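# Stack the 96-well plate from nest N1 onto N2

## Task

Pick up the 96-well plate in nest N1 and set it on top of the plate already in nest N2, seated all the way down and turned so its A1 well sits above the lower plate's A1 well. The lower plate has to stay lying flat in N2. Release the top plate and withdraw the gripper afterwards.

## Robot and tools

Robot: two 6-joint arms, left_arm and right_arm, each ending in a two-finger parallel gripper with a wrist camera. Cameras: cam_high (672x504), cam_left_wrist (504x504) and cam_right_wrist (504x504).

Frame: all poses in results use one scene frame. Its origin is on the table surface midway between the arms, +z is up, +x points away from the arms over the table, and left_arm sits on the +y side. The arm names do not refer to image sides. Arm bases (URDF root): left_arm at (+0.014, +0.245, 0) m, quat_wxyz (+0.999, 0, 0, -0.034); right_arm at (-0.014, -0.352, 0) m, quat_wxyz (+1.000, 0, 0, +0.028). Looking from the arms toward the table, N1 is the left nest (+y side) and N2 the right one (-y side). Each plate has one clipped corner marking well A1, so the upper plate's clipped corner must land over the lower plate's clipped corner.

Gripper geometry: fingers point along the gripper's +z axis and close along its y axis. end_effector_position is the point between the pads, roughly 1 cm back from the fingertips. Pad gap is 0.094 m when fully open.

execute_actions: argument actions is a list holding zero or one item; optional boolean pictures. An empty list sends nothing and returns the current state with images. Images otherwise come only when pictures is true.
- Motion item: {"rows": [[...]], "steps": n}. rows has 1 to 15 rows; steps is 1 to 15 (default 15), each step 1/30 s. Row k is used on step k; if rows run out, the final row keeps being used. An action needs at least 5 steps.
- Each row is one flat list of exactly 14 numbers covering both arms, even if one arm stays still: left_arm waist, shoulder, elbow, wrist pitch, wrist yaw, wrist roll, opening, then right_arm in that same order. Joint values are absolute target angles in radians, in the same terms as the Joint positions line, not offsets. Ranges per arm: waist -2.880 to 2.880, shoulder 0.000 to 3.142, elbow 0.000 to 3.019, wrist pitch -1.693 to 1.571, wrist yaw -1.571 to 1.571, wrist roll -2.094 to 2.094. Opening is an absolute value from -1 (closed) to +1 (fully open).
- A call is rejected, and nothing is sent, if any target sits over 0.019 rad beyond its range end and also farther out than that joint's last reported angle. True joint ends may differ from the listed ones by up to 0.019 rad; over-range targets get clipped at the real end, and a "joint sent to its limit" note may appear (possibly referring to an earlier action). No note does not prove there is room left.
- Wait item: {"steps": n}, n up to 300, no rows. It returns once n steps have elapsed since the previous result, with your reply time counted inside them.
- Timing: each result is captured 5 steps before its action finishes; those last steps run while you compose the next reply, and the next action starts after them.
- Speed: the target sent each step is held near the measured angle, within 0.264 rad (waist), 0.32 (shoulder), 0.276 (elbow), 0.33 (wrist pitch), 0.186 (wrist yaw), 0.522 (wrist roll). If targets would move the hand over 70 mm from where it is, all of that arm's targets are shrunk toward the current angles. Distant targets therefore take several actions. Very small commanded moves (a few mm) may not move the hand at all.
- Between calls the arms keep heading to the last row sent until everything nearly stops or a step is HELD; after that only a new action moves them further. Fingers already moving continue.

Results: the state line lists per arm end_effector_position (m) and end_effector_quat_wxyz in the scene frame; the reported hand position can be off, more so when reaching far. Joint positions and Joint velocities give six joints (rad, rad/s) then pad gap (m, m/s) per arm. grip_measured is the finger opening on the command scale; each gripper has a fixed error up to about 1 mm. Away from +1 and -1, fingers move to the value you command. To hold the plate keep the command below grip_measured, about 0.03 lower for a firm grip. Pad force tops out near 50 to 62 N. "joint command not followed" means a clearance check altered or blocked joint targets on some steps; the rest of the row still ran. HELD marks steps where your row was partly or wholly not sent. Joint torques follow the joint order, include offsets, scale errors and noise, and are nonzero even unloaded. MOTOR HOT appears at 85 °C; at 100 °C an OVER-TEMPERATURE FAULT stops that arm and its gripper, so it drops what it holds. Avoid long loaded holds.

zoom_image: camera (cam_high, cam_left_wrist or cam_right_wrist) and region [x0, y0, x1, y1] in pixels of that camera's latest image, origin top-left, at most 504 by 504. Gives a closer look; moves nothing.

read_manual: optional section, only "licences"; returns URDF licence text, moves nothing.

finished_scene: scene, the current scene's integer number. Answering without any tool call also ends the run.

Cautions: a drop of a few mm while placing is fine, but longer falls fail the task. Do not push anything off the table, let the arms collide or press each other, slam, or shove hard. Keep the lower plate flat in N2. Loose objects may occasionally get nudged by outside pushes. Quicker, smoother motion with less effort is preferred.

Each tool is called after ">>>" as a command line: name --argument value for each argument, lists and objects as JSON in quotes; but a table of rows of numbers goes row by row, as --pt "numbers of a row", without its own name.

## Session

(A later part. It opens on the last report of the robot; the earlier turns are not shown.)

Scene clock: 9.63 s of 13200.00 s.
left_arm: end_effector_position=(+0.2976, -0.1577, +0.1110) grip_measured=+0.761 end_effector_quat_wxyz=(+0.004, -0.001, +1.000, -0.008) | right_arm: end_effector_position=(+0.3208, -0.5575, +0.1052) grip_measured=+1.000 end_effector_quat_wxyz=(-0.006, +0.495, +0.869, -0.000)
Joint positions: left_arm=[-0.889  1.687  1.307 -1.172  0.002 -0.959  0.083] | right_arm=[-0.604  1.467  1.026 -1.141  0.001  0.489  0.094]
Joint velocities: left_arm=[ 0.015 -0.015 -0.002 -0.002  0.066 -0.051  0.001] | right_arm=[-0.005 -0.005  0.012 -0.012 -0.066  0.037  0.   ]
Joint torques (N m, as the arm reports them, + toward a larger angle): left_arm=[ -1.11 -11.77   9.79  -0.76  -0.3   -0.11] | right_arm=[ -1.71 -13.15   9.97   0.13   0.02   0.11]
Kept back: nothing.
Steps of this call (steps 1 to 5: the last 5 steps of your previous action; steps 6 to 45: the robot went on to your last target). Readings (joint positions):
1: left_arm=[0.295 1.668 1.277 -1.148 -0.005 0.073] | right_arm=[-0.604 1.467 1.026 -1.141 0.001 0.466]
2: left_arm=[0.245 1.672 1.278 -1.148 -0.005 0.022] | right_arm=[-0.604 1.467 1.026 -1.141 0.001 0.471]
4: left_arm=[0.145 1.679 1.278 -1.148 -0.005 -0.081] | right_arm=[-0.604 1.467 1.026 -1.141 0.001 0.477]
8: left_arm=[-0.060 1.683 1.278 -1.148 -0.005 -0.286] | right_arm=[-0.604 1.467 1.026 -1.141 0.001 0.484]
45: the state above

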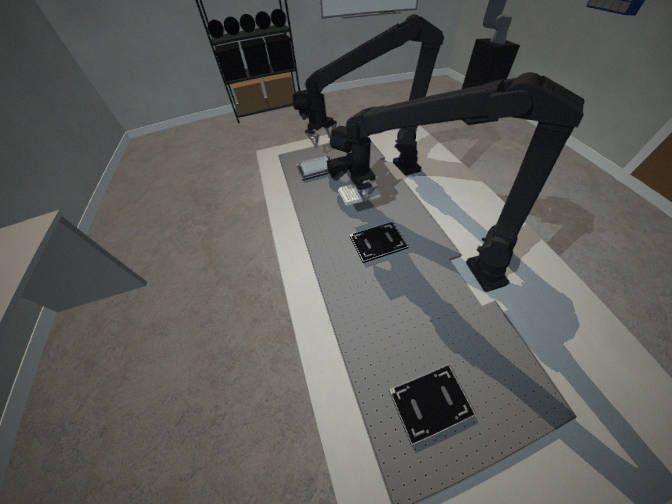

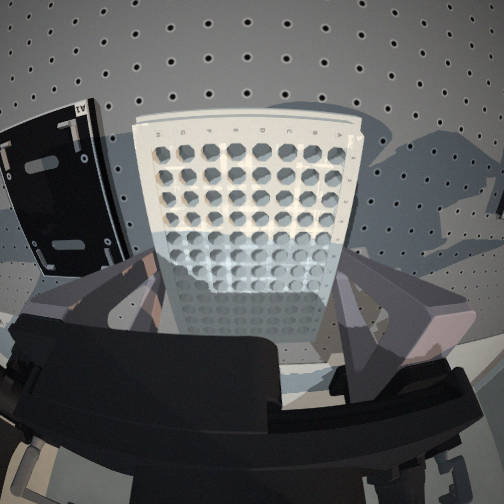

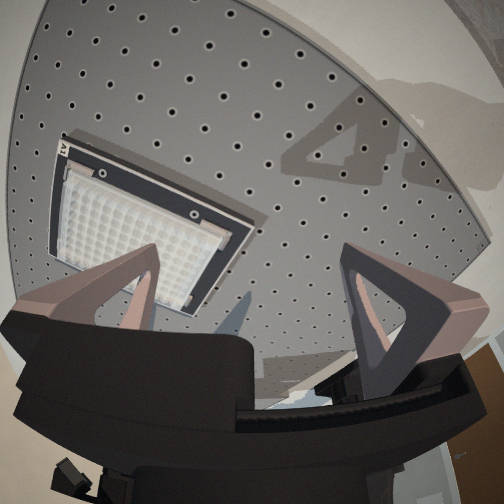

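>>> execute_actions --actions '[{"rows":[[-0.894,1.76,1.33,-1.11,0,-0.975,0.7,-0.6,1.45,1.04,-1.15,0,0.5,1]],"steps":8}]'

>>> execute_actions --actions '[{"rows":[[-0.894,1.81,1.33,-1.06,0,-0.975,0.7,-0.6,1.45,1.04,-1.15,0,0.5,1]],"steps":8}]'

>>> execute_actions --actions '[{"rows":[[-0.894,1.845,1.33,-1.02,0,-0.975,0.7,-0.6,1.45,1.04,-1.15,0,0.5,1]]}]'

>>> execute_actions --actions '[{"rows":[[-0.894,1.865,1.33,-1.008,0,-0.975,0.7,-0.6,1.45,1.04,-1.15,0,0.5,1]]}]' --pictures true

>>> zoom_image --camera "cam_high" --region '[320,170,400,240]'

Scene clock: 9.97 s of 13200.00 s.
left_arm: end_effector_position=(+0.3020, -0.1639, +0.1035) grip_measured=+0.761 end_effector_quat_wxyz=(+0.009, -0.002, +1.000, -0.014) | right_arm: end_effector_position=(+0.3208, -0.5575, +0.1052) grip_measured=+1.000 end_effector_quat_wxyz=(-0.006, +0.495, +0.869, -0.000)
Joint positions: left_arm=[-0.889  1.705  1.308 -1.141  0.002 -0.96   0.083] | right_arm=[-0.604  1.467  1.026 -1.141  0.001  0.489  0.094]
Joint velocities: left_arm=[-0.005  0.269  0.012  0.247 -0.037 -0.066 -0.   ] | right_arm=[-0.005  0.005  0.007 -0.012 -0.007 -0.022  0.   ]
Joint torques (N m, as the arm reports them, + toward a larger angle): left_arm=[ -1.26 -10.25   8.97   0.32  -0.29  -0.12] | right_arm=[ -2.12 -12.41  10.03   0.12  -0.01   0.11]
Steps of this call (steps 1 to 7: the robot went on to your last target; steps 8 to 10: the first 3 steps of this action). Readings (joint positions):
8: left_arm=[-0.889 1.691 1.307 -1.165 0.002 -0.960] | right_arm=[-0.604 1.467 1.026 -1.141 0.001 0.489]
9: left_arm=[-0.889 1.696 1.308 -1.153 0.002 -0.960] | right_arm=[-0.604 1.467 1.026 -1.141 0.001 0.489]
10: the state above

Scene clock: 10.23 s of 13200.00 s.
left_arm: end_effector_position=(+0.3071, -0.1711, +0.0696) grip_measured=+0.761 end_effector_quat_wxyz=(+0.002, -0.002, +1.000, -0.005) | right_arm: end_effector_position=(+0.3208, -0.5575, +0.1052) grip_measured=+1.000 end_effector_quat_wxyz=(-0.006, +0.495, +0.869, -0.000)
Joint positions: left_arm=[-0.889  1.775  1.308 -1.093  0.002 -0.96   0.083] | right_arm=[-0.604  1.467  1.026 -1.141  0.001  0.489  0.094]
Joint velocities: left_arm=[-0.005  0.23   0.022  0.286  0.11  -0.081  0.   ] | right_arm=[-0.005 -0.005  0.002 -0.007  0.022  0.051  0.   ]
Joint torques (N m, as the arm reports them, + toward a larger angle): left_arm=[ -1.03 -11.97   8.64   0.38  -0.3   -0.12] | right_arm=[ -1.59 -13.11   9.95   0.04  -0.01   0.11]
Steps of this call (steps 1 to 5: the last 5 steps of your previous action; steps 6 to 8: the first 3 steps of this action). Readings (joint positions):
6: left_arm=[-0.889 1.759 1.308 -1.121 0.002 -0.960] | right_arm=[-0.604 1.467 1.026 -1.141 0.001 0.489]
7: left_arm=[-0.889 1.767 1.308 -1.106 0.002 -0.960] | right_arm=[-0.604 1.467 1.026 -1.141 0.001 0.489]
8: the state above

Scene clock: 10.73 s of 13200.00 s.
left_arm: end_effector_position=(+0.3122, -0.1785, +0.0424) grip_measured=+0.761 end_effector_quat_wxyz=(+0.002, -0.002, +1.000, -0.004) | right_arm: end_effector_position=(+0.3208, -0.5575, +0.1052) grip_measured=+1.000 end_effector_quat_wxyz=(-0.006, +0.495, +0.869, -0.000)
Joint positions: left_arm=[-0.889  1.831  1.308 -1.039  0.002 -0.96   0.083] | right_arm=[-0.604  1.467  1.026 -1.141  0.001  0.489  0.094]
Joint velocities: left_arm=[-0.005  0.015 -0.012 -0.017  0.007 -0.051 -0.001] | right_arm=[-0.005 -0.005  0.012  0.002 -0.007  0.007  0.   ]
Joint torques (N m, as the arm reports them, + toward a larger angle): left_arm=[ -1.05 -13.05   8.44   0.67  -0.29  -0.11] | right_arm=[ -1.74 -13.31   9.99   0.08   0.01   0.1 ]
Steps of this call (steps 1 to 5: the last 5 steps of your previous action; steps 6 to 15: the first 10 steps of this action). Readings (joint positions):
6: left_arm=[-0.889 1.806 1.308 -1.073 0.002 -0.960] | right_arm=[-0.604 1.467 1.026 -1.141 0.001 0.489]
7: left_arm=[-0.889 1.809 1.308 -1.061 0.002 -0.960] | right_arm=[-0.604 1.467 1.026 -1.141 0.001 0.489]
9: left_arm=[-0.889 1.817 1.308 -1.044 0.002 -0.960] | right_arm=[-0.604 1.467 1.026 -1.141 0.001 0.489]
13: left_arm=[-0.889 1.829 1.308 -1.039 0.002 -0.960] | right_arm=[-0.604 1.467 1.026 -1.141 0.001 0.489]
15: the state above

Scene clock: 11.23 s of 13200.00 s.
left_arm: end_effector_position=(+0.3133, -0.1799, +0.0352) grip_measured=+0.761 end_effector_quat_wxyz=(+0.001, -0.002, +1.000, -0.003) | right_arm: end_effector_position=(+0.3208, -0.5575, +0.1052) grip_measured=+1.000 end_effector_quat_wxyz=(-0.006, +0.495, +0.869, -0.000)
Joint positions: left_arm=[-0.889  1.845  1.308 -1.027  0.002 -0.96   0.083] | right_arm=[-0.604  1.467  1.026 -1.141  0.001  0.489  0.094]
Joint velocities: left_arm=[-0.005 -0.005  0.022 -0.012 -0.081  0.037 -0.001] | right_arm=[-0.005 -0.005 -0.007 -0.017 -0.007 -0.037  0.   ]
Joint torques (N m, as the arm reports them, + toward a larger angle): left_arm=[ -1.07 -12.76   8.43   0.57  -0.29  -0.14] | right_arm=[ -2.   -13.25  10.06   0.2    0.02   0.12]
Steps of this call (steps 1 to 5: the last 5 steps of your previous action; steps 6 to 15: the first 10 steps of this action). Readings (joint positions):
6: left_arm=[-0.889 1.832 1.308 -1.037 0.002 -0.960] | right_arm=[-0.604 1.467 1.026 -1.141 0.001 0.489]
7: left_arm=[-0.889 1.833 1.308 -1.033 0.002 -0.960] | right_arm=[-0.604 1.467 1.026 -1.141 0.001 0.489]
9: left_arm=[-0.889 1.837 1.308 -1.029 0.002 -0.960] | right_arm=[-0.604 1.467 1.026 -1.141 0.001 0.489]
13: left_arm=[-0.889 1.845 1.308 -1.027 0.002 -0.960] | right_arm=[-0.604 1.467 1.026 -1.141 0.001 0.489]
15: the state above

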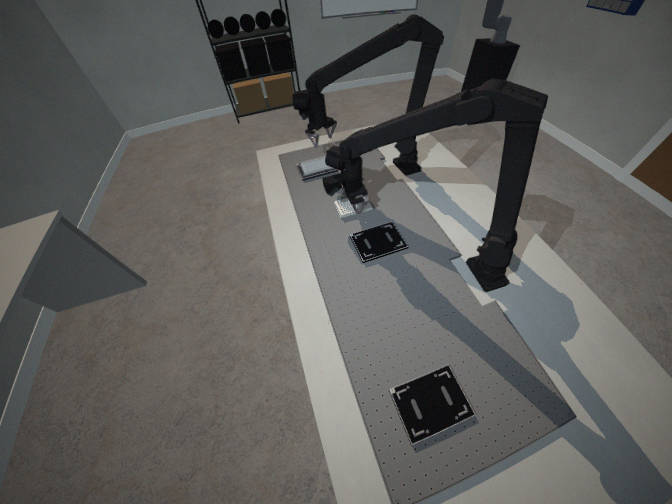

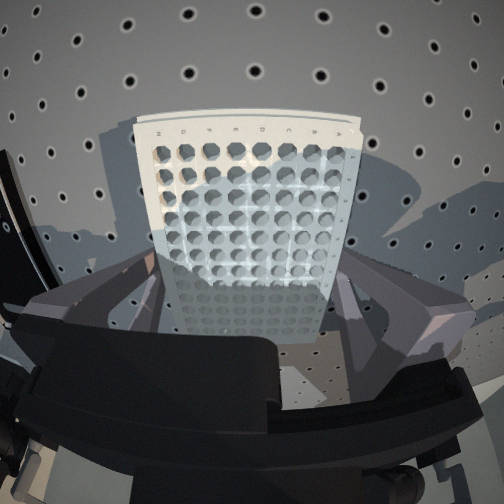

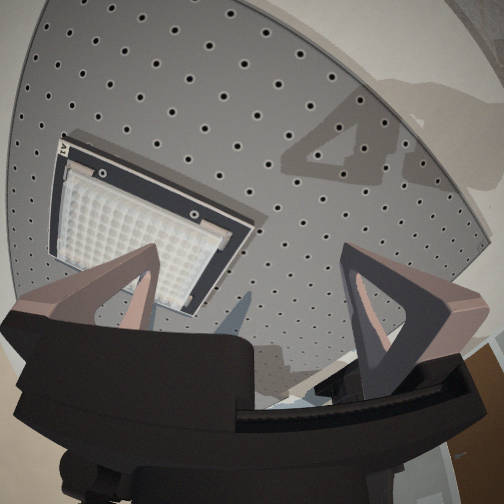

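Region (320, 170, 400, 240) of cam_high's 672x504 image, scaled by 6.300, with more detail than that image has; it fills the top 441 rows of this view, and the rest is white.

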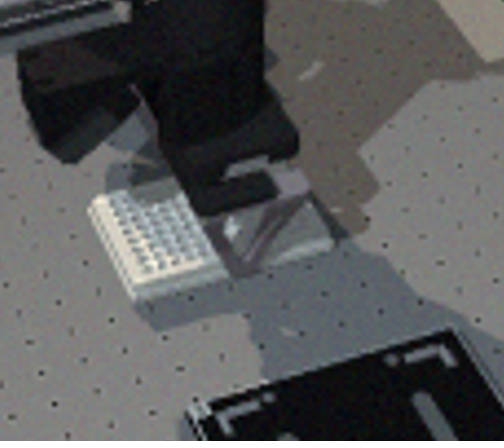

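>>> execute_actions --actions '[{"rows":[[-0.894,1.885,1.33,-1.008,0,-0.975,0.7,-0.6,1.45,1.04,-1.15,0,0.5,1]],"steps":12}]'

Scene clock: 11.63 s of 13200.00 s.
left_arm: end_effector_position=(+0.3132, -0.1798, +0.0348) grip_measured=+0.761 end_effector_quat_wxyz=(+0.001, -0.002, +1.000, -0.003) | right_arm: end_effector_position=(+0.3208, -0.5575, +0.1052) grip_measured=+1.000 end_effector_quat_wxyz=(-0.006, +0.495, +0.869, -0.000)
Joint positions: left_arm=[-0.889  1.846  1.308 -1.027  0.002 -0.96   0.083] | right_arm=[-0.604  1.467  1.026 -1.141  0.001  0.489  0.094]
Joint velocities: left_arm=[-0.015 -0.015  0.002 -0.007 -0.037 -0.022 -0.   ] | right_arm=[-0.005 -0.005 -0.012 -0.012 -0.051  0.037  0.   ]
Joint torques (N m, as the arm reports them, + toward a larger angle): left_arm=[ -1.01 -11.37   8.38   0.66  -0.29  -0.11] | right_arm=[ -2.35 -12.85   9.94   0.06  -0.02   0.09]
Steps of this call (steps 1 to 5: the last 5 steps of your previous action; steps 6 to 12: the first 7 steps of this action). Readings (joint positions):
6: left_arm=[-0.889 1.846 1.308 -1.027 0.002 -0.960] | right_arm=[-0.604 1.467 1.026 -1.141 0.001 0.489]
7: left_arm=[-0.889 1.846 1.308 -1.027 0.002 -0.960] | right_arm=[-0.604 1.467 1.026 -1.141 0.001 0.489]
9: left_arm=[-0.889 1.846 1.308 -1.027 0.002 -0.960] | right_arm=[-0.604 1.467 1.026 -1.141 0.001 0.489]
12: the state above

>>> execute_actions --actions '[{"rows":[[-0.894,1.85,1.33,-1.02,0,-0.975,1,-0.6,1.45,1.04,-1.15,0,0.5,1]],"steps":6}]'

>>> execute_actions --actions '[{"rows":[[-0.894,1.77,1.33,-1.05,0,-0.975,1,-0.6,1.45,1.04,-1.15,0,0.5,1]],"steps":8}]'

>>> execute_actions --actions '[{"rows":[[-0.894,1.6,1.33,-1.2,0,-0.975,1,-0.6,1.45,1.04,-1.15,0,0.5,1]],"steps":6}]'

>>> execute_actions --actions '[{"rows":[[0.2,1.3,1.1,-1.3,0,0,1,-0.3,1.4,1,-1.15,0,0.5,1]]}]'

>>> execute_actions --actions '[{"rows":[[0.2,1.3,1.1,-1.3,0,0,1,0.428,1.42,0.93,-1.06,0,0.484,1]]}]'

>>> execute_actions --actions '[{"rows":[[0.2,1.3,1.1,-1.3,0,0,1,0.428,1.46,0.89,-1.0,0,0.484,1]]}]'

>>> execute_actions --actions '[{"steps":10}]' --pictures true

Scene clock: 12.07 s of 13200.00 s.
left_arm: end_effector_position=(+0.3132, -0.1799, +0.0350) grip_measured=+0.918 end_effector_quat_wxyz=(+0.001, -0.002, +1.000, -0.003) | right_arm: end_effector_position=(+0.3208, -0.5575, +0.1052) grip_measured=+1.000 end_effector_quat_wxyz=(-0.006, +0.495, +0.869, -0.000)
Joint positions: left_arm=[-0.889  1.846  1.308 -1.027  0.002 -0.96   0.09 ] | right_arm=[-0.604  1.467  1.026 -1.141  0.001  0.489  0.094]
Joint velocities: left_arm=[-0.005 -0.005 -0.017 -0.002 -0.037 -0.037  0.19 ] | right_arm=[-0.005  0.005 -0.012 -0.007 -0.037 -0.022  0.   ]
Joint torques (N m, as the arm reports them, + toward a larger angle): left_arm=[ -0.99 -13.62   8.36   0.18  -0.29  -0.1 ] | right_arm=[ -1.89 -12.96  10.     0.06  -0.01   0.11]
Steps of this call (steps 1 to 5: the last 5 steps of your previous action; steps 6 to 12: the robot went on to your last target; step 13: the first step of this action). Readings (joint positions):
13: the state above

Scene clock: 12.33 s of 13200.00 s.
left_arm: end_effector_position=(+0.3134, -0.1801, +0.0450) grip_measured=+1.000 end_effector_quat_wxyz=(+0.005, -0.002, +1.000, -0.009) | right_arm: end_effector_position=(+0.3208, -0.5575, +0.1052) grip_measured=+1.000 end_effector_quat_wxyz=(-0.006, +0.495, +0.869, -0.000)
Joint positions: left_arm=[-0.889  1.825  1.307 -1.032  0.002 -0.96   0.094] | right_arm=[-0.604  1.467  1.026 -1.141  0.001  0.489  0.094]
Joint velocities: left_arm=[-0.005 -0.347 -0.007  0.007 -0.037 -0.051  0.   ] | right_arm=[-0.015 -0.005  0.002 -0.002  0.007 -0.022  0.   ]
Joint torques (N m, as the arm reports them, + toward a larger angle): left_arm=[ -0.98 -16.57   8.52  -0.73  -0.29  -0.1 ] | right_arm=[ -1.59 -13.13  10.04   0.07   0.03   0.09]
Steps of this call (steps 1 to 5: the last 5 steps of your previous action; steps 6 to 8: the first 3 steps of this action). Readings (joint positions):
6: left_arm=[-0.889 1.841 1.308 -1.027 0.002 -0.960] | right_arm=[-0.604 1.467 1.026 -1.141 0.001 0.489]
7: left_arm=[-0.889 1.835 1.307 -1.030 0.002 -0.960] | right_arm=[-0.604 1.467 1.026 -1.141 0.001 0.489]
8: the state above

Scene clock: 12.53 s of 13200.00 s.
left_arm: end_effector_position=(+0.3138, -0.1807, +0.0820) grip_measured=+1.000 end_effector_quat_wxyz=(+0.021, -0.002, +0.999, -0.032) | right_arm: end_effector_position=(+0.3208, -0.5575, +0.1052) grip_measured=+1.000 end_effector_quat_wxyz=(-0.006, +0.495, +0.869, -0.000)
Joint positions: left_arm=[-0.889  1.751  1.308 -1.05   0.002 -0.96   0.094] | right_arm=[-0.604  1.467  1.026 -1.141  0.001  0.489  0.094]
Joint velocities: left_arm=[ 0.005 -0.376  0.002 -0.877 -0.022  0.022  0.   ] | right_arm=[-0.015 -0.015  0.002 -0.002 -0.007  0.022  0.   ]
Joint torques (N m, as the arm reports them, + toward a larger angle): left_arm=[ -0.98 -19.58   8.49  -1.8   -0.28  -0.06] | right_arm=[ -2.08 -13.07  10.15   0.07   0.01   0.1 ]
Steps of this call (steps 1 to 5: the last 5 steps of your previous action; step 6: the first step of this action). Readings (joint positions):
6: the state above

Scene clock: 13.03 s of 13200.00 s.
left_arm: end_effector_position=(+0.3485, +0.0288, +0.2074) grip_measured=+1.000 end_effector_quat_wxyz=(+0.064, +0.062, +0.995, -0.038) | right_arm: end_effector_position=(+0.3617, -0.4247, +0.1103) grip_measured=+1.000 end_effector_quat_wxyz=(+0.000, +0.334, +0.943, +0.002)
Joint positions: left_arm=[-0.504  1.297  1.131 -1.256  0.004 -0.447  0.094] | right_arm=[-0.247  1.428  0.999 -1.141 -0.004  0.49   0.094]
Joint velocities: left_arm=[ 1.851 -0.317 -0.154 -0.139  0.007  1.868  0.   ] | right_arm=[ 0.083 -0.122 -0.022 -0.007  0.022 -0.007  0.   ]
Joint torques (N m, as the arm reports them, + toward a larger angle): left_arm=[-0.49 -5.87  7.33 -0.48 -0.28  0.17] | right_arm=[ -6.59 -12.71   8.84   0.18   0.21   0.13]
Steps of this call (steps 1 to 5: the last 5 steps of your previous action; steps 6 to 15: the first 10 steps of this action). Readings (joint positions):
6: left_arm=[-0.883 1.589 1.297 -1.175 0.004 -0.928] | right_arm=[-0.592 1.466 1.024 -1.141 0.006 0.490]
7: left_arm=[-0.870 1.550 1.275 -1.179 0.004 -0.888] | right_arm=[-0.567 1.463 1.018 -1.141 0.007 0.490]
9: left_arm=[-0.817 1.465 1.222 -1.201 0.004 -0.799] | right_arm=[-0.477 1.454 1.008 -1.141 0.007 0.490]
13: left_arm=[-0.628 1.331 1.147 -1.244 0.004 -0.574] | right_arm=[-0.279 1.436 1.000 -1.141 -0.003 0.490]
15: the state above

Scene clock: 13.53 s of 13200.00 s.
left_arm: end_effector_position=(+0.3908, +0.3117, +0.1954) grip_measured=+1.000 end_effector_quat_wxyz=(+0.048, -0.110, +0.993, +0.006) | right_arm: end_effector_position=(+0.3445, -0.2516, +0.0903) grip_measured=+1.000 end_effector_quat_wxyz=(+0.007, +0.106, +0.994, +0.000)
Joint positions: left_arm=[ 0.241  1.294  1.101 -1.281 -0.005 -0.047  0.094] | right_arm=[ 0.221  1.42   0.933 -1.071  0.005  0.49   0.094]
Joint velocities: left_arm=[-0.239 -0.015 -0.012 -0.022 -0.007  0.154  0.   ] | right_arm=[ 2.017  0.005 -0.007  0.081 -0.022  0.007  0.   ]
Joint torques (N m, as the arm reports them, + toward a larger angle): left_arm=[-2.57 -7.12  8.03 -0.57  0.1   0.25] | right_arm=[ -2.53 -10.28   8.31   0.63  -0.09   0.01]
Steps of this call (steps 1 to 5: the last 5 steps of your previous action; steps 6 to 15: the first 10 steps of this action). Readings (joint positions):
6: left_arm=[-0.104 1.288 1.114 -1.264 0.004 -0.198] | right_arm=[-0.282 1.421 0.992 -1.130 0.005 0.490]
7: left_arm=[-0.036 1.289 1.112 -1.264 0.003 -0.174] | right_arm=[-0.260 1.420 0.981 -1.113 0.007 0.490]
9: left_arm=[0.099 1.292 1.110 -1.267 0.003 -0.125] | right_arm=[-0.171 1.420 0.955 -1.092 0.007 0.490]
13: left_arm=[0.248 1.294 1.103 -1.278 -0.005 -0.063] | right_arm=[0.083 1.420 0.933 -1.077 0.006 0.490]
15: the state above

Scene clock: 14.03 s of 13200.00 s.
left_arm: end_effector_position=(+0.3929, +0.2963, +0.1952) grip_measured=+1.000 end_effector_quat_wxyz=(+0.048, -0.075, +0.996, +0.004) | right_arm: end_effector_position=(+0.3077, -0.1852, +0.0627) grip_measured=+1.000 end_effector_quat_wxyz=(-0.005, +0.005, +1.000, -0.002)
Joint positions: left_arm=[ 0.202  1.294  1.1   -1.282 -0.003 -0.016  0.094] | right_arm=[ 0.423  1.451  0.881 -1.012 -0.002  0.489  0.094]
Joint velocities: left_arm=[-0.005 -0.005 -0.002  0.007 -0.081 -0.022  0.   ] | right_arm=[-0.015 -0.005 -0.012  0.022  0.007 -0.051  0.   ]
Joint torques (N m, as the arm reports them, + toward a larger angle): left_arm=[-0.73 -7.22  7.92 -0.55  0.    0.21] | right_arm=[-1.75 -9.42  8.91  0.99  0.12 -0.03]
Steps of this call (steps 1 to 5: the last 5 steps of your previous action; steps 6 to 15: the first 10 steps of this action). Readings (joint positions):
6: left_arm=[0.202 1.294 1.100 -1.282 -0.003 -0.023] | right_arm=[0.489 1.421 0.925 -1.052 -0.006 0.489]
7: left_arm=[0.202 1.294 1.100 -1.282 -0.003 -0.021] | right_arm=[0.486 1.422 0.915 -1.033 -0.006 0.489]
9: left_arm=[0.202 1.294 1.100 -1.282 -0.003 -0.019] | right_arm=[0.464 1.431 0.897 -1.017 -0.005 0.489]
13: left_arm=[0.202 1.294 1.100 -1.282 -0.003 -0.017] | right_arm=[0.425 1.450 0.881 -1.013 -0.002 0.489]
15: the state above

Scene clock: 14.37 s of 13200.00 s.
left_arm: end_effector_position=(+0.3929, +0.2963, +0.1952) grip_measured=+1.000 end_effector_quat_wxyz=(+0.048, -0.075, +0.996, +0.004) | right_arm: end_effector_position=(+0.3082, -0.1849, +0.0627) grip_measured=+1.000 end_effector_quat_wxyz=(-0.004, +0.005, +1.000, -0.001)
Joint positions: left_arm=[ 0.202  1.294  1.1   -1.282 -0.003 -0.015  0.094] | right_arm=[ 0.423  1.451  0.881 -1.01  -0.002  0.489  0.094]
Joint velocities: left_arm=[-0.005  0.005 -0.012 -0.007  0.007  0.022  0.   ] | right_arm=[ 0.005 -0.005  0.002 -0.002 -0.007  0.081  0.   ]
Joint torques (N m, as the arm reports them, + toward a larger angle): left_arm=[-0.81 -7.2   7.92 -0.54  0.    0.21] | right_arm=[-2.47 -9.56  8.86  0.82  0.09  0.  ]
Kept back: nothing.
Steps of this call (steps 1 to 5: the last 5 steps of your previous action; steps 6 to 10: the robot went on to your last target). Readings (joint positions):
1: left_arm=[0.202 1.294 1.100 -1.282 -0.003 -0.016] | right_arm=[0.423 1.451 0.881 -1.011 -0.002 0.489]
2: left_arm=[0.202 1.294 1.100 -1.282 -0.003 -0.016] | right_arm=[0.423 1.451 0.881 -1.010 -0.002 0.489]
4: left_arm=[0.202 1.294 1.100 -1.282 -0.003 -0.015] | right_arm=[0.423 1.451 0.881 -1.010 -0.002 0.489]
8: left_arm=[0.202 1.294 1.100 -1.282 -0.003 -0.015] | right_arm=[0.423 1.451 0.881 -1.010 -0.002 0.489]
10: the state above

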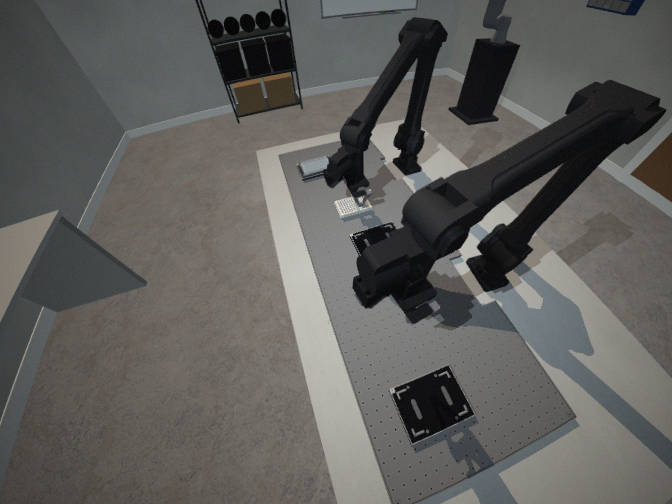

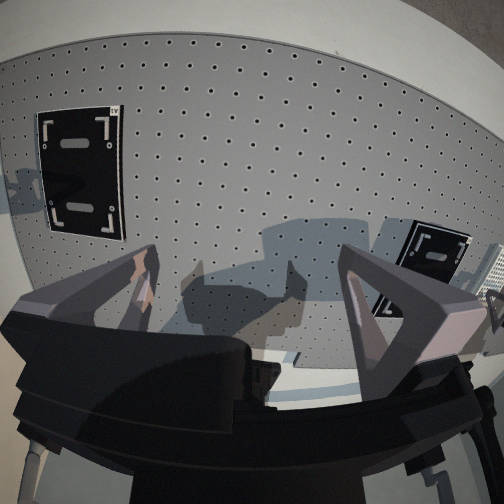

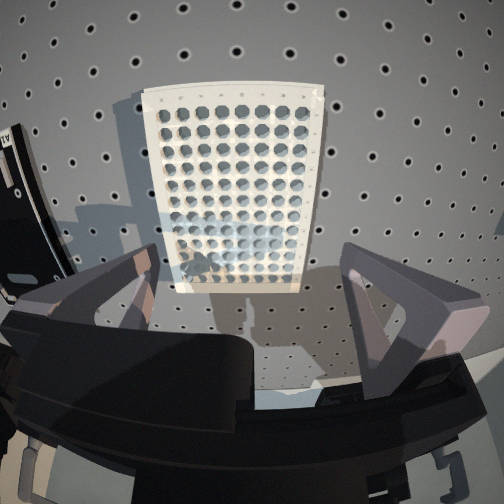

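>>> execute_actions --actions '[{"rows":[[0.2,1.3,1.1,-1.3,0,0,1,0.44,1.51,0.89,-0.94,0,0.484,1]]}]'

>>> execute_actions --actions '[{"steps":6}]' --pictures true

Scene clock: 14.93 s of 13200.00 s.
left_arm: end_effector_position=(+0.3929, +0.2963, +0.1952) grip_measured=+1.000 end_effector_quat_wxyz=(+0.048, -0.075, +0.996, +0.004) | right_arm: end_effector_position=(+0.3159, -0.1766, +0.0450) grip_measured=+1.000 end_effector_quat_wxyz=(-0.001, -0.000, +1.000, +0.001)
Joint positions: left_arm=[ 0.202  1.294  1.1   -1.282 -0.003 -0.015  0.094] | right_arm=[ 0.434  1.502  0.881 -0.951 -0.002  0.489  0.094]
Joint velocities: left_arm=[-0.005  0.005  0.012  0.007  0.007  0.022  0.   ] | right_arm=[-0.005  0.005 -0.012  0.007  0.007  0.007  0.   ]
Joint torques (N m, as the arm reports them, + toward a larger angle): left_arm=[-0.74 -7.18  7.91 -0.55  0.    0.22] | right_arm=[ -1.81 -10.9    8.73   0.92   0.12  -0.01]
Steps of this call (steps 1 to 7: the robot went on to your last target; steps 8 to 17: the first 10 steps of this action). Readings (joint positions):
8: left_arm=[0.202 1.294 1.100 -1.282 -0.003 -0.015] | right_arm=[0.424 1.454 0.881 -0.999 -0.002 0.489]
9: left_arm=[0.202 1.294 1.100 -1.282 -0.003 -0.015] | right_arm=[0.425 1.460 0.881 -0.981 -0.002 0.489]
11: left_arm=[0.202 1.294 1.100 -1.282 -0.003 -0.015] | right_arm=[0.429 1.478 0.881 -0.958 -0.002 0.489]
15: left_arm=[0.202 1.294 1.100 -1.282 -0.003 -0.015] | right_arm=[0.434 1.501 0.881 -0.951 -0.002 0.489]
17: the state above

Scene clock: 15.13 s of 13200.00 s.
left_arm: end_effector_position=(+0.3929, +0.2963, +0.1952) grip_measured=+1.000 end_effector_quat_wxyz=(+0.048, -0.075, +0.996, +0.004) | right_arm: end_effector_position=(+0.3161, -0.1765, +0.0450) grip_measured=+1.000 end_effector_quat_wxyz=(-0.000, -0.000, +1.000, +0.001)
Joint positions: left_arm=[ 0.202  1.294  1.1   -1.282 -0.003 -0.015  0.094] | right_arm=[ 0.434  1.502  0.881 -0.95  -0.002  0.489  0.094]
Joint velocities: left_arm=[-0.005  0.005  0.002 -0.017 -0.037 -0.125  0.   ] | right_arm=[ 0.015 -0.015  0.002  0.007 -0.022 -0.007  0.   ]
Joint torques (N m, as the arm reports them, + toward a larger angle): left_arm=[-0.78 -7.18  7.93 -0.54  0.    0.21] | right_arm=[ -1.72 -10.61   8.78   0.89   0.09   0.  ]
Kept back: nothing.
Steps of this call (steps 1 to 5: the last 5 steps of your previous action; step 6: the robot went on to your last target). Readings (joint positions):
1: left_arm=[0.202 1.294 1.100 -1.282 -0.003 -0.015] | right_arm=[0.434 1.502 0.881 -0.950 -0.002 0.489]
2: left_arm=[0.202 1.294 1.100 -1.282 -0.003 -0.015] | right_arm=[0.434 1.502 0.881 -0.950 -0.002 0.489]
4: left_arm=[0.202 1.294 1.100 -1.282 -0.003 -0.015] | right_arm=[0.434 1.502 0.881 -0.950 -0.002 0.489]
6: the state above

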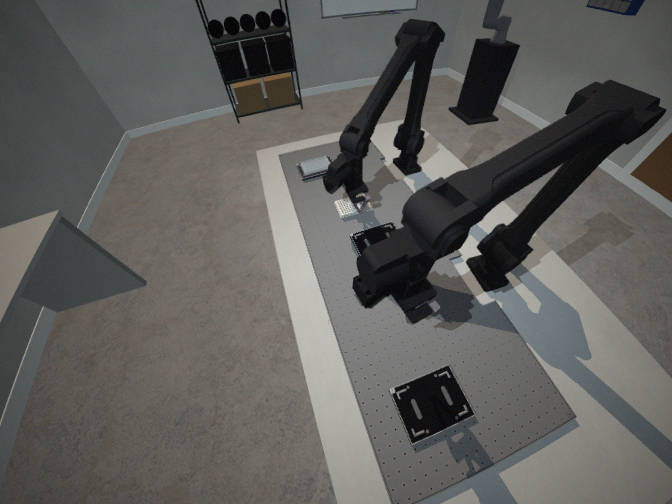

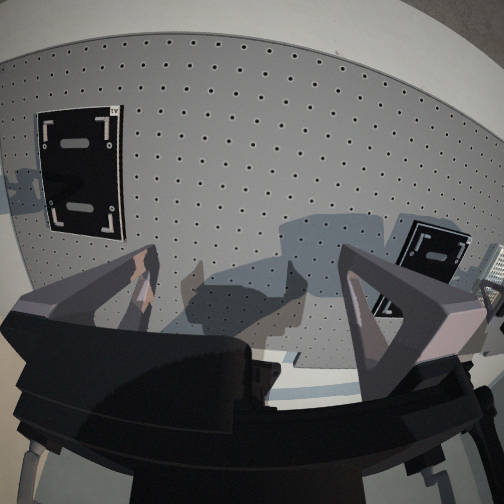

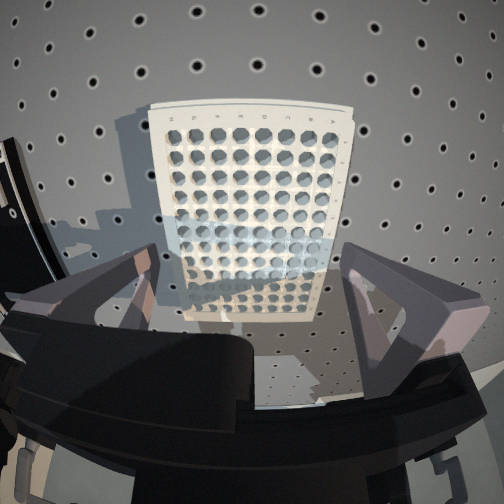

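>>> execute_actions --actions '[{"rows":[[0.2,1.3,1.1,-1.3,0,0,1,0.419,1.548,0.89,-0.904,0,0.484,1]]}]'

>>> execute_actions --actions '[{"rows":[[0.2,1.3,1.1,-1.3,0,0,1,0.419,1.548,0.89,-0.904,0,0.484,0.7]],"steps":10}]' --pictures true

Scene clock: 15.63 s of 13200.00 s.
left_arm: end_effector_position=(+0.3929, +0.2963, +0.1952) grip_measured=+1.000 end_effector_quat_wxyz=(+0.048, -0.075, +0.996, +0.004) | right_arm: end_effector_position=(+0.3223, -0.1763, +0.0329) grip_measured=+1.000 end_effector_quat_wxyz=(+0.000, +0.003, +1.000, +0.001)
Joint positions: left_arm=[ 0.202  1.294  1.1   -1.282 -0.003 -0.015  0.094] | right_arm=[ 0.426  1.536  0.881 -0.914 -0.002  0.489  0.094]
Joint velocities: left_arm=[-0.015  0.005 -0.002  0.007 -0.007 -0.007  0.   ] | right_arm=[-0.015 -0.005 -0.007 -0.012 -0.11  -0.081  0.   ]
Joint torques (N m, as the arm reports them, + toward a larger angle): left_arm=[-0.82 -7.22  7.92 -0.55  0.    0.22] | right_arm=[-3.24 -9.89  8.38  0.86  0.1  -0.03]
Steps of this call (steps 1 to 5: the robot went on to your last target; steps 6 to 15: the first 10 steps of this action). Readings (joint positions):
6: left_arm=[0.202 1.294 1.100 -1.282 -0.003 -0.015] | right_arm=[0.433 1.504 0.881 -0.943 -0.002 0.489]
7: left_arm=[0.202 1.294 1.100 -1.282 -0.003 -0.015] | right_arm=[0.432 1.508 0.881 -0.932 -0.002 0.489]
9: left_arm=[0.202 1.294 1.100 -1.282 -0.003 -0.015] | right_arm=[0.429 1.519 0.881 -0.919 -0.002 0.489]
13: left_arm=[0.202 1.294 1.100 -1.282 -0.003 -0.015] | right_arm=[0.426 1.535 0.881 -0.915 -0.002 0.489]
15: the state above

Scene clock: 15.97 s of 13200.00 s.
left_arm: end_effector_position=(+0.3929, +0.2963, +0.1952) grip_measured=+1.000 end_effector_quat_wxyz=(+0.048, -0.075, +0.996, +0.004) | right_arm: end_effector_position=(+0.3224, -0.1763, +0.0329) grip_measured=+0.741 end_effector_quat_wxyz=(+0.000, +0.003, +1.000, +0.001)
Joint positions: left_arm=[ 0.202  1.294  1.1   -1.282 -0.003 -0.015  0.094] | right_arm=[ 0.426  1.536  0.881 -0.914 -0.002  0.489  0.082]
Joint velocities: left_arm=[-0.005 -0.015 -0.007 -0.007 -0.022  0.022  0.   ] | right_arm=[-0.005 -0.024 -0.017  0.002 -0.037 -0.007  0.   ]
Joint torques (N m, as the arm reports them, + toward a larger angle): left_arm=[-0.77 -7.14  7.9  -0.54  0.    0.22] | right_arm=[ -2.72 -10.17   8.58   0.91   0.12  -0.01]
Steps of this call (steps 1 to 5: the last 5 steps of your previous action; steps 6 to 10: the first 5 steps of this action). Readings (joint positions):
6: left_arm=[0.202 1.294 1.100 -1.282 -0.003 -0.015] | right_arm=[0.426 1.536 0.881 -0.914 -0.002 0.489]
7: left_arm=[0.202 1.294 1.100 -1.282 -0.003 -0.015] | right_arm=[0.426 1.536 0.881 -0.914 -0.002 0.489]
9: left_arm=[0.202 1.294 1.100 -1.282 -0.003 -0.015] | right_arm=[0.426 1.536 0.881 -0.914 -0.002 0.489]
10: the state above

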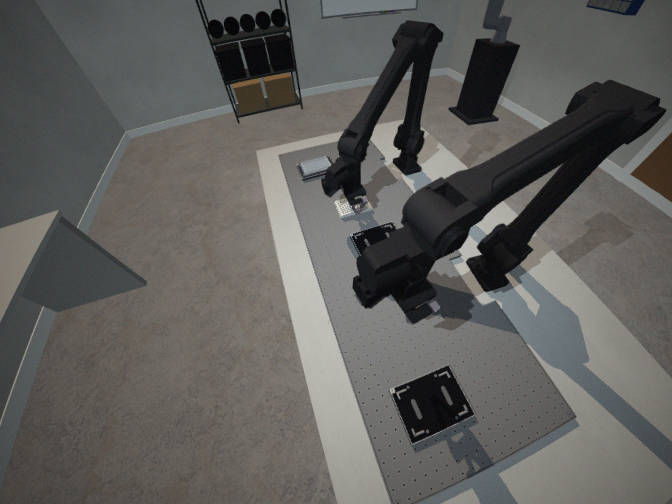

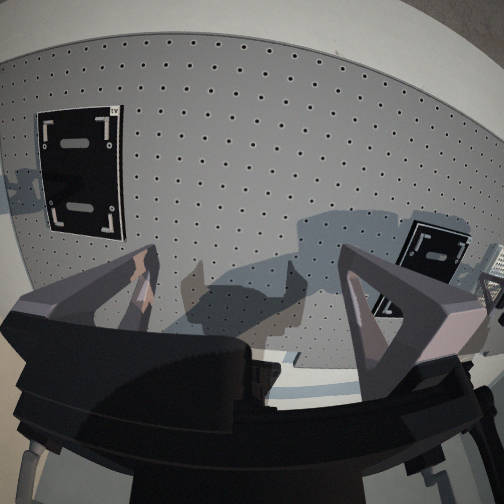

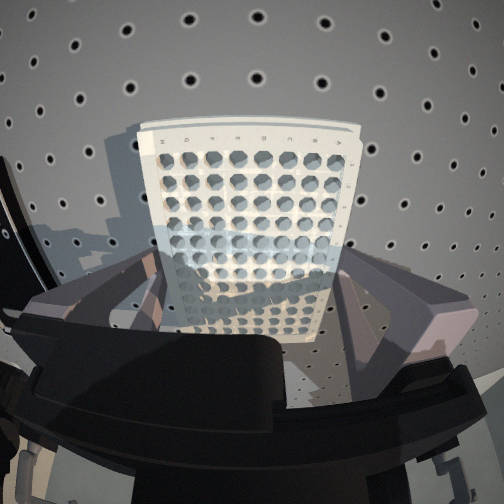

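>>> execute_actions --actions '[{"rows":[[0.2,1.3,1.1,-1.3,0,0,1,0.426,1.47,0.95,-0.96,0,0.484,0.7],[0.2,1.3,1.1,-1.3,0,0,1,0.426,1.47,0.97,-0.98,0,0.484,0.7],[0.2,1.3,1.1,-1.3,0,0,1,0.426,1.47,0.99,-1.01,0,0.484,0.7],[0.2,1.3,1.1,-1.3,0,0,1,0.426,1.47,1.01,-1.05,0,0.484,0.7],[0.2,1.3,1.1,-1.3,0,0,1,0.426,1.47,1.045,-1.1,0,0.484,0.7]]}]'

>>> execute_actions --actions '[{"rows":[[0.2,1.3,1.1,-1.3,0,0,1,-0.359,1.47,1.045,-1.1,0,-0.315,0.7]]}]'

>>> execute_actions --actions '[{"steps":25}]'

>>> execute_actions --actions '[{"rows":[[0.2,1.3,1.1,-1.3,0,0,1,-0.359,1.54,1.04,-1.04,0,-0.315,0.7]]}]' --pictures true

Scene clock: 16.63 s of 13200.00 s.
left_arm: end_effector_position=(+0.3929, +0.2963, +0.1952) grip_measured=+1.000 end_effector_quat_wxyz=(+0.048, -0.075, +0.996, +0.004) | right_arm: end_effector_position=(+0.3431, -0.1654, +0.0950) grip_measured=+0.741 end_effector_quat_wxyz=(+0.008, +0.003, +1.000, +0.005)
Joint positions: left_arm=[ 0.202  1.294  1.1   -1.282 -0.003 -0.015  0.094] | right_arm=[ 0.426  1.488  1.018 -1.083 -0.002  0.489  0.082]
Joint velocities: left_arm=[ 0.005 -0.015 -0.012 -0.002  0.037 -0.037  0.   ] | right_arm=[-0.015 -0.171  0.115 -0.051 -0.051  0.037  0.   ]
Joint torques (N m, as the arm reports them, + toward a larger angle): left_arm=[-0.78 -7.15  7.91 -0.55  0.    0.21] | right_arm=[ -2.53 -12.05  10.61  -0.04   0.14  -0.01]
Steps of this call (steps 1 to 5: the last 5 steps of your previous action; steps 6 to 10: the robot went on to your last target; steps 11 to 20: the first 10 steps of this action). Readings (joint positions):
11: left_arm=[0.202 1.294 1.100 -1.282 -0.003 -0.015] | right_arm=[0.426 1.534 0.884 -0.923 -0.002 0.489]
12: left_arm=[0.202 1.294 1.100 -1.282 -0.003 -0.015] | right_arm=[0.426 1.531 0.891 -0.940 -0.002 0.489]
14: left_arm=[0.202 1.294 1.100 -1.282 -0.003 -0.015] | right_arm=[0.426 1.521 0.919 -0.990 -0.002 0.489]
18: left_arm=[0.202 1.294 1.100 -1.282 -0.003 -0.015] | right_arm=[0.426 1.500 1.002 -1.077 -0.002 0.489]
20: the state above

Scene clock: 17.13 s of 13200.00 s.
left_arm: end_effector_position=(+0.3929, +0.2963, +0.1952) grip_measured=+1.000 end_effector_quat_wxyz=(+0.048, -0.075, +0.996, +0.004) | right_arm: end_effector_position=(+0.3882, -0.3495, +0.0988) grip_measured=+0.741 end_effector_quat_wxyz=(+0.010, -0.033, +0.999, +0.002)
Joint positions: left_arm=[ 0.202  1.294  1.1   -1.282 -0.003 -0.015  0.094] | right_arm=[-0.05   1.48   1.021 -1.092 -0.006 -0.06   0.082]
Joint velocities: left_arm=[ 0.005 -0.024 -0.012 -0.012 -0.022  0.007  0.   ] | right_arm=[-1.851 -0.015 -0.012 -0.002  0.022 -0.96   0.001]
Joint torques (N m, as the arm reports them, + toward a larger angle): left_arm=[-0.79 -7.21  7.93 -0.54  0.    0.21] | right_arm=[ -2.02 -12.3   10.01   0.32   0.16  -0.04]
Steps of this call (steps 1 to 5: the last 5 steps of your previous action; steps 6 to 15: the first 10 steps of this action). Readings (joint positions):
6: left_arm=[0.202 1.294 1.100 -1.282 -0.003 -0.015] | right_arm=[0.414 1.480 1.021 -1.092 -0.007 0.434]
7: left_arm=[0.202 1.294 1.100 -1.282 -0.003 -0.015] | right_arm=[0.390 1.480 1.021 -1.092 -0.009 0.369]
9: left_arm=[0.202 1.294 1.100 -1.282 -0.003 -0.015] | right_arm=[0.304 1.480 1.021 -1.092 -0.009 0.241]
13: left_arm=[0.202 1.294 1.100 -1.282 -0.003 -0.015] | right_arm=[0.075 1.480 1.021 -1.092 -0.007 0.016]
15: the state above

Scene clock: 17.97 s of 13200.00 s.
left_arm: end_effector_position=(+0.3929, +0.2963, +0.1952) grip_measured=+1.000 end_effector_quat_wxyz=(+0.048, -0.075, +0.996, +0.004) | right_arm: end_effector_position=(+0.3705, -0.4706, +0.0988) grip_measured=+0.742 end_effector_quat_wxyz=(+0.009, -0.003, +1.000, -0.004)
Joint positions: left_arm=[ 0.202  1.294  1.1   -1.282 -0.003 -0.015  0.094] | right_arm=[-0.353  1.48   1.021 -1.092  0.001 -0.303  0.082]
Joint velocities: left_arm=[ 0.005 -0.015  0.002 -0.002 -0.022 -0.066  0.   ] | right_arm=[ 0.005  0.005 -0.022 -0.017 -0.066 -0.022  0.   ]
Joint torques (N m, as the arm reports them, + toward a larger angle): left_arm=[-0.8  -7.21  7.93 -0.56  0.    0.21] | right_arm=[ -3.02 -12.48  11.06   0.31  -0.07  -0.06]
Kept back: nothing.
Steps of this call (steps 1 to 5: the last 5 steps of your previous action; steps 6 to 25: the robot went on to your last target). Readings (joint positions):
1: left_arm=[0.202 1.294 1.100 -1.282 -0.003 -0.015] | right_arm=[-0.114 1.480 1.021 -1.092 -0.005 -0.091]
2: left_arm=[0.202 1.294 1.100 -1.282 -0.003 -0.015] | right_arm=[-0.178 1.480 1.021 -1.092 -0.005 -0.119]
4: left_arm=[0.202 1.294 1.100 -1.282 -0.003 -0.015] | right_arm=[-0.302 1.480 1.021 -1.092 -0.001 -0.181]
8: left_arm=[0.202 1.294 1.100 -1.282 -0.003 -0.015] | right_arm=[-0.422 1.480 1.021 -1.092 0.006 -0.250]
25: the state above

Scene clock: 18.30 s of 13200.00 s.
left_arm: end_effector_position=(+0.3929, +0.2963, +0.1952) grip_measured=+1.000 end_effector_quat_wxyz=(+0.048, -0.075, +0.996, +0.004) | right_arm: end_effector_position=(+0.3779, -0.4729, +0.0779) grip_measured=+0.742 end_effector_quat_wxyz=(+0.003, -0.004, +1.000, -0.002)
Joint positions: left_arm=[ 0.202  1.294  1.1   -1.282 -0.003 -0.015  0.094] | right_arm=[-0.353  1.534  1.021 -1.051  0.001 -0.303  0.082]
Joint velocities: left_arm=[ 0.005 -0.005 -0.002 -0.017  0.007 -0.037  0.   ] | right_arm=[-0.005 -0.005 -0.002  0.007 -0.051  0.022 -0.   ]
Joint torques (N m, as the arm reports them, + toward a larger angle): left_arm=[-0.81 -7.17  7.92 -0.56  0.    0.22] | right_arm=[ -3.   -11.57  10.26   0.97  -0.12  -0.08]
Steps of this call (steps 1 to 10: the first 10 steps of this action). Readings (joint positions):
1: left_arm=[0.202 1.294 1.100 -1.282 -0.003 -0.015] | right_arm=[-0.353 1.483 1.021 -1.085 0.001 -0.303]
2: left_arm=[0.202 1.294 1.100 -1.282 -0.003 -0.015] | right_arm=[-0.353 1.488 1.021 -1.072 0.001 -0.303]
4: left_arm=[0.202 1.294 1.100 -1.282 -0.003 -0.015] | right_arm=[-0.353 1.506 1.021 -1.056 0.001 -0.303]
8: left_arm=[0.202 1.294 1.100 -1.282 -0.003 -0.015] | right_arm=[-0.353 1.533 1.021 -1.051 0.001 -0.303]
10: the state above

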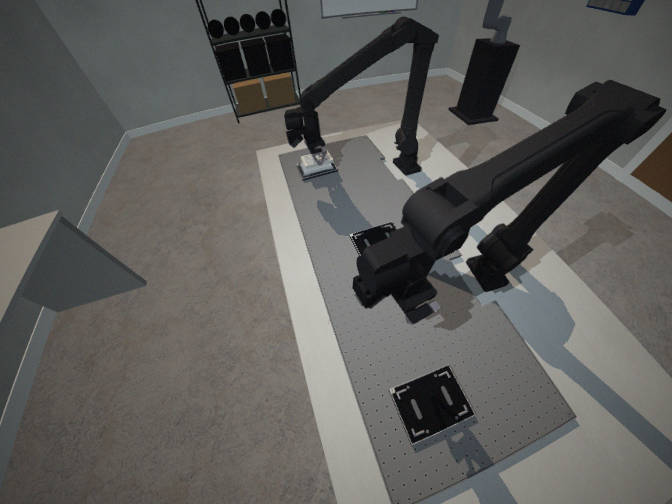

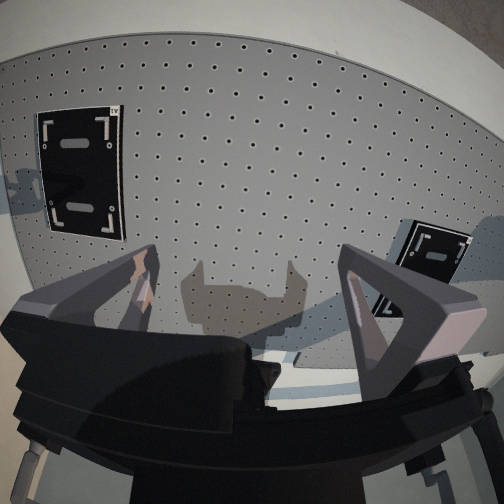

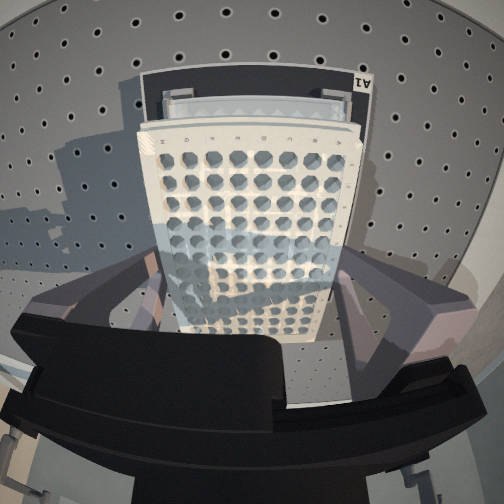

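>>> execute_actions --actions '[{"rows":[[0.2,1.3,1.1,-1.3,0,0,1,-0.366,1.582,1.04,-1.001,0,-0.315,0.7]]}]'

>>> execute_actions --actions '[{"steps":6}]' --pictures true

>>> zoom_image --camera "cam_right_wrist" --region '[100,60,400,260]'

Scene clock: 18.87 s of 13200.00 s.
left_arm: end_effector_position=(+0.3929, +0.2963, +0.1952) grip_measured=+1.000 end_effector_quat_wxyz=(+0.048, -0.075, +0.996, +0.004) | right_arm: end_effector_position=(+0.3842, -0.4775, +0.0632) grip_measured=+0.742 end_effector_quat_wxyz=(+0.004, -0.001, +1.000, -0.002)
Joint positions: left_arm=[ 0.202  1.294  1.1   -1.282 -0.003 -0.015  0.094] | right_arm=[-0.359  1.572  1.021 -1.011  0.001 -0.304  0.082]
Joint velocities: left_arm=[-0.005  0.005  0.002  0.007  0.022 -0.007  0.   ] | right_arm=[-0.005 -0.015  0.007 -0.012 -0.007  0.051 -0.002]
Joint torques (N m, as the arm reports them, + toward a larger angle): left_arm=[-0.84 -7.19  7.91 -0.54  0.    0.22] | right_arm=[ -2.67 -11.59  10.17   1.03  -0.1   -0.07]
Steps of this call (steps 1 to 5: the last 5 steps of your previous action; steps 6 to 7: the robot went on to your last target; steps 8 to 17: the first 10 steps of this action). Readings (joint positions):
8: left_arm=[0.202 1.294 1.100 -1.282 -0.003 -0.015] | right_arm=[-0.353 1.537 1.021 -1.043 0.001 -0.304]
9: left_arm=[0.202 1.294 1.100 -1.282 -0.003 -0.015] | right_arm=[-0.353 1.540 1.021 -1.031 0.001 -0.304]
11: left_arm=[0.202 1.294 1.100 -1.282 -0.003 -0.015] | right_arm=[-0.356 1.552 1.021 -1.016 0.001 -0.304]
15: left_arm=[0.202 1.294 1.100 -1.282 -0.003 -0.015] | right_arm=[-0.359 1.571 1.021 -1.011 0.001 -0.304]
17: the state above

Scene clock: 19.07 s of 13200.00 s.
left_arm: end_effector_position=(+0.3929, +0.2963, +0.1952) grip_measured=+1.000 end_effector_quat_wxyz=(+0.048, -0.075, +0.996, +0.004) | right_arm: end_effector_position=(+0.3843, -0.4775, +0.0632) grip_measured=+0.742 end_effector_quat_wxyz=(+0.004, -0.001, +1.000, -0.002)
Joint positions: left_arm=[ 0.202  1.294  1.1   -1.282 -0.003 -0.015  0.094] | right_arm=[-0.359  1.572  1.021 -1.011  0.001 -0.304  0.082]
Joint velocities: left_arm=[-0.005 -0.005  0.007 -0.022 -0.007 -0.081  0.   ] | right_arm=[-0.005 -0.005  0.002 -0.002  0.007  0.007  0.   ]
Joint torques (N m, as the arm reports them, + toward a larger angle): left_arm=[-0.74 -7.15  7.92 -0.54  0.    0.21] | right_arm=[ -2.98 -11.48  10.03   0.92  -0.08  -0.1 ]
Kept back: nothing.
Steps of this call (steps 1 to 5: the last 5 steps of your previous action; step 6: the robot went on to your last target). Readings (joint positions):
1: left_arm=[0.202 1.294 1.100 -1.282 -0.003 -0.015] | right_arm=[-0.359 1.572 1.021 -1.011 0.001 -0.304]
2: left_arm=[0.202 1.294 1.100 -1.282 -0.003 -0.015] | right_arm=[-0.359 1.572 1.021 -1.011 0.001 -0.304]
4: left_arm=[0.202 1.294 1.100 -1.282 -0.003 -0.015] | right_arm=[-0.359 1.572 1.021 -1.011 0.001 -0.304]
6: the state above

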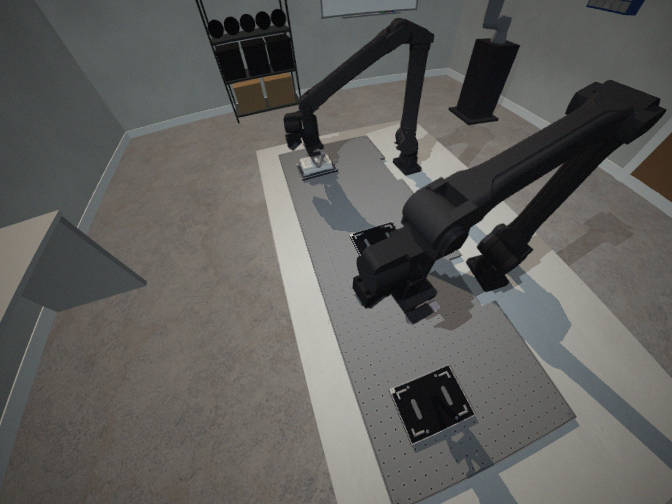

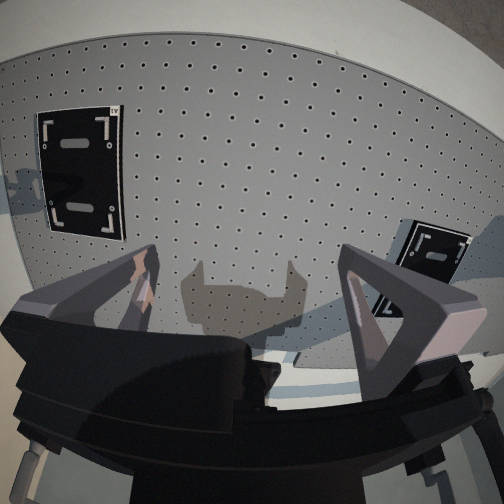

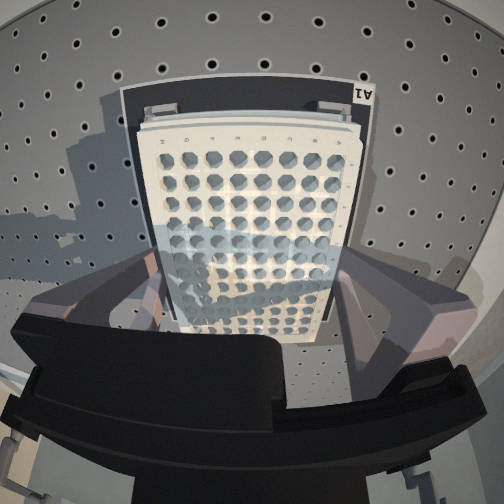

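Region (100, 60, 400, 260) of cam_right_wrist's 504x504 image, scaled by 1.680, with more detail than that image has.

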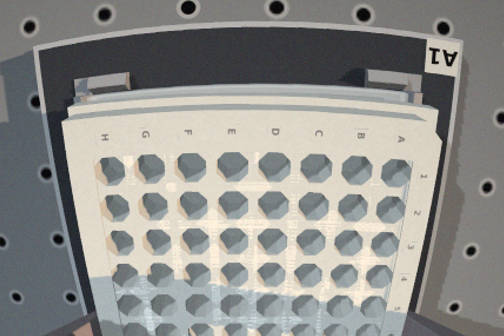

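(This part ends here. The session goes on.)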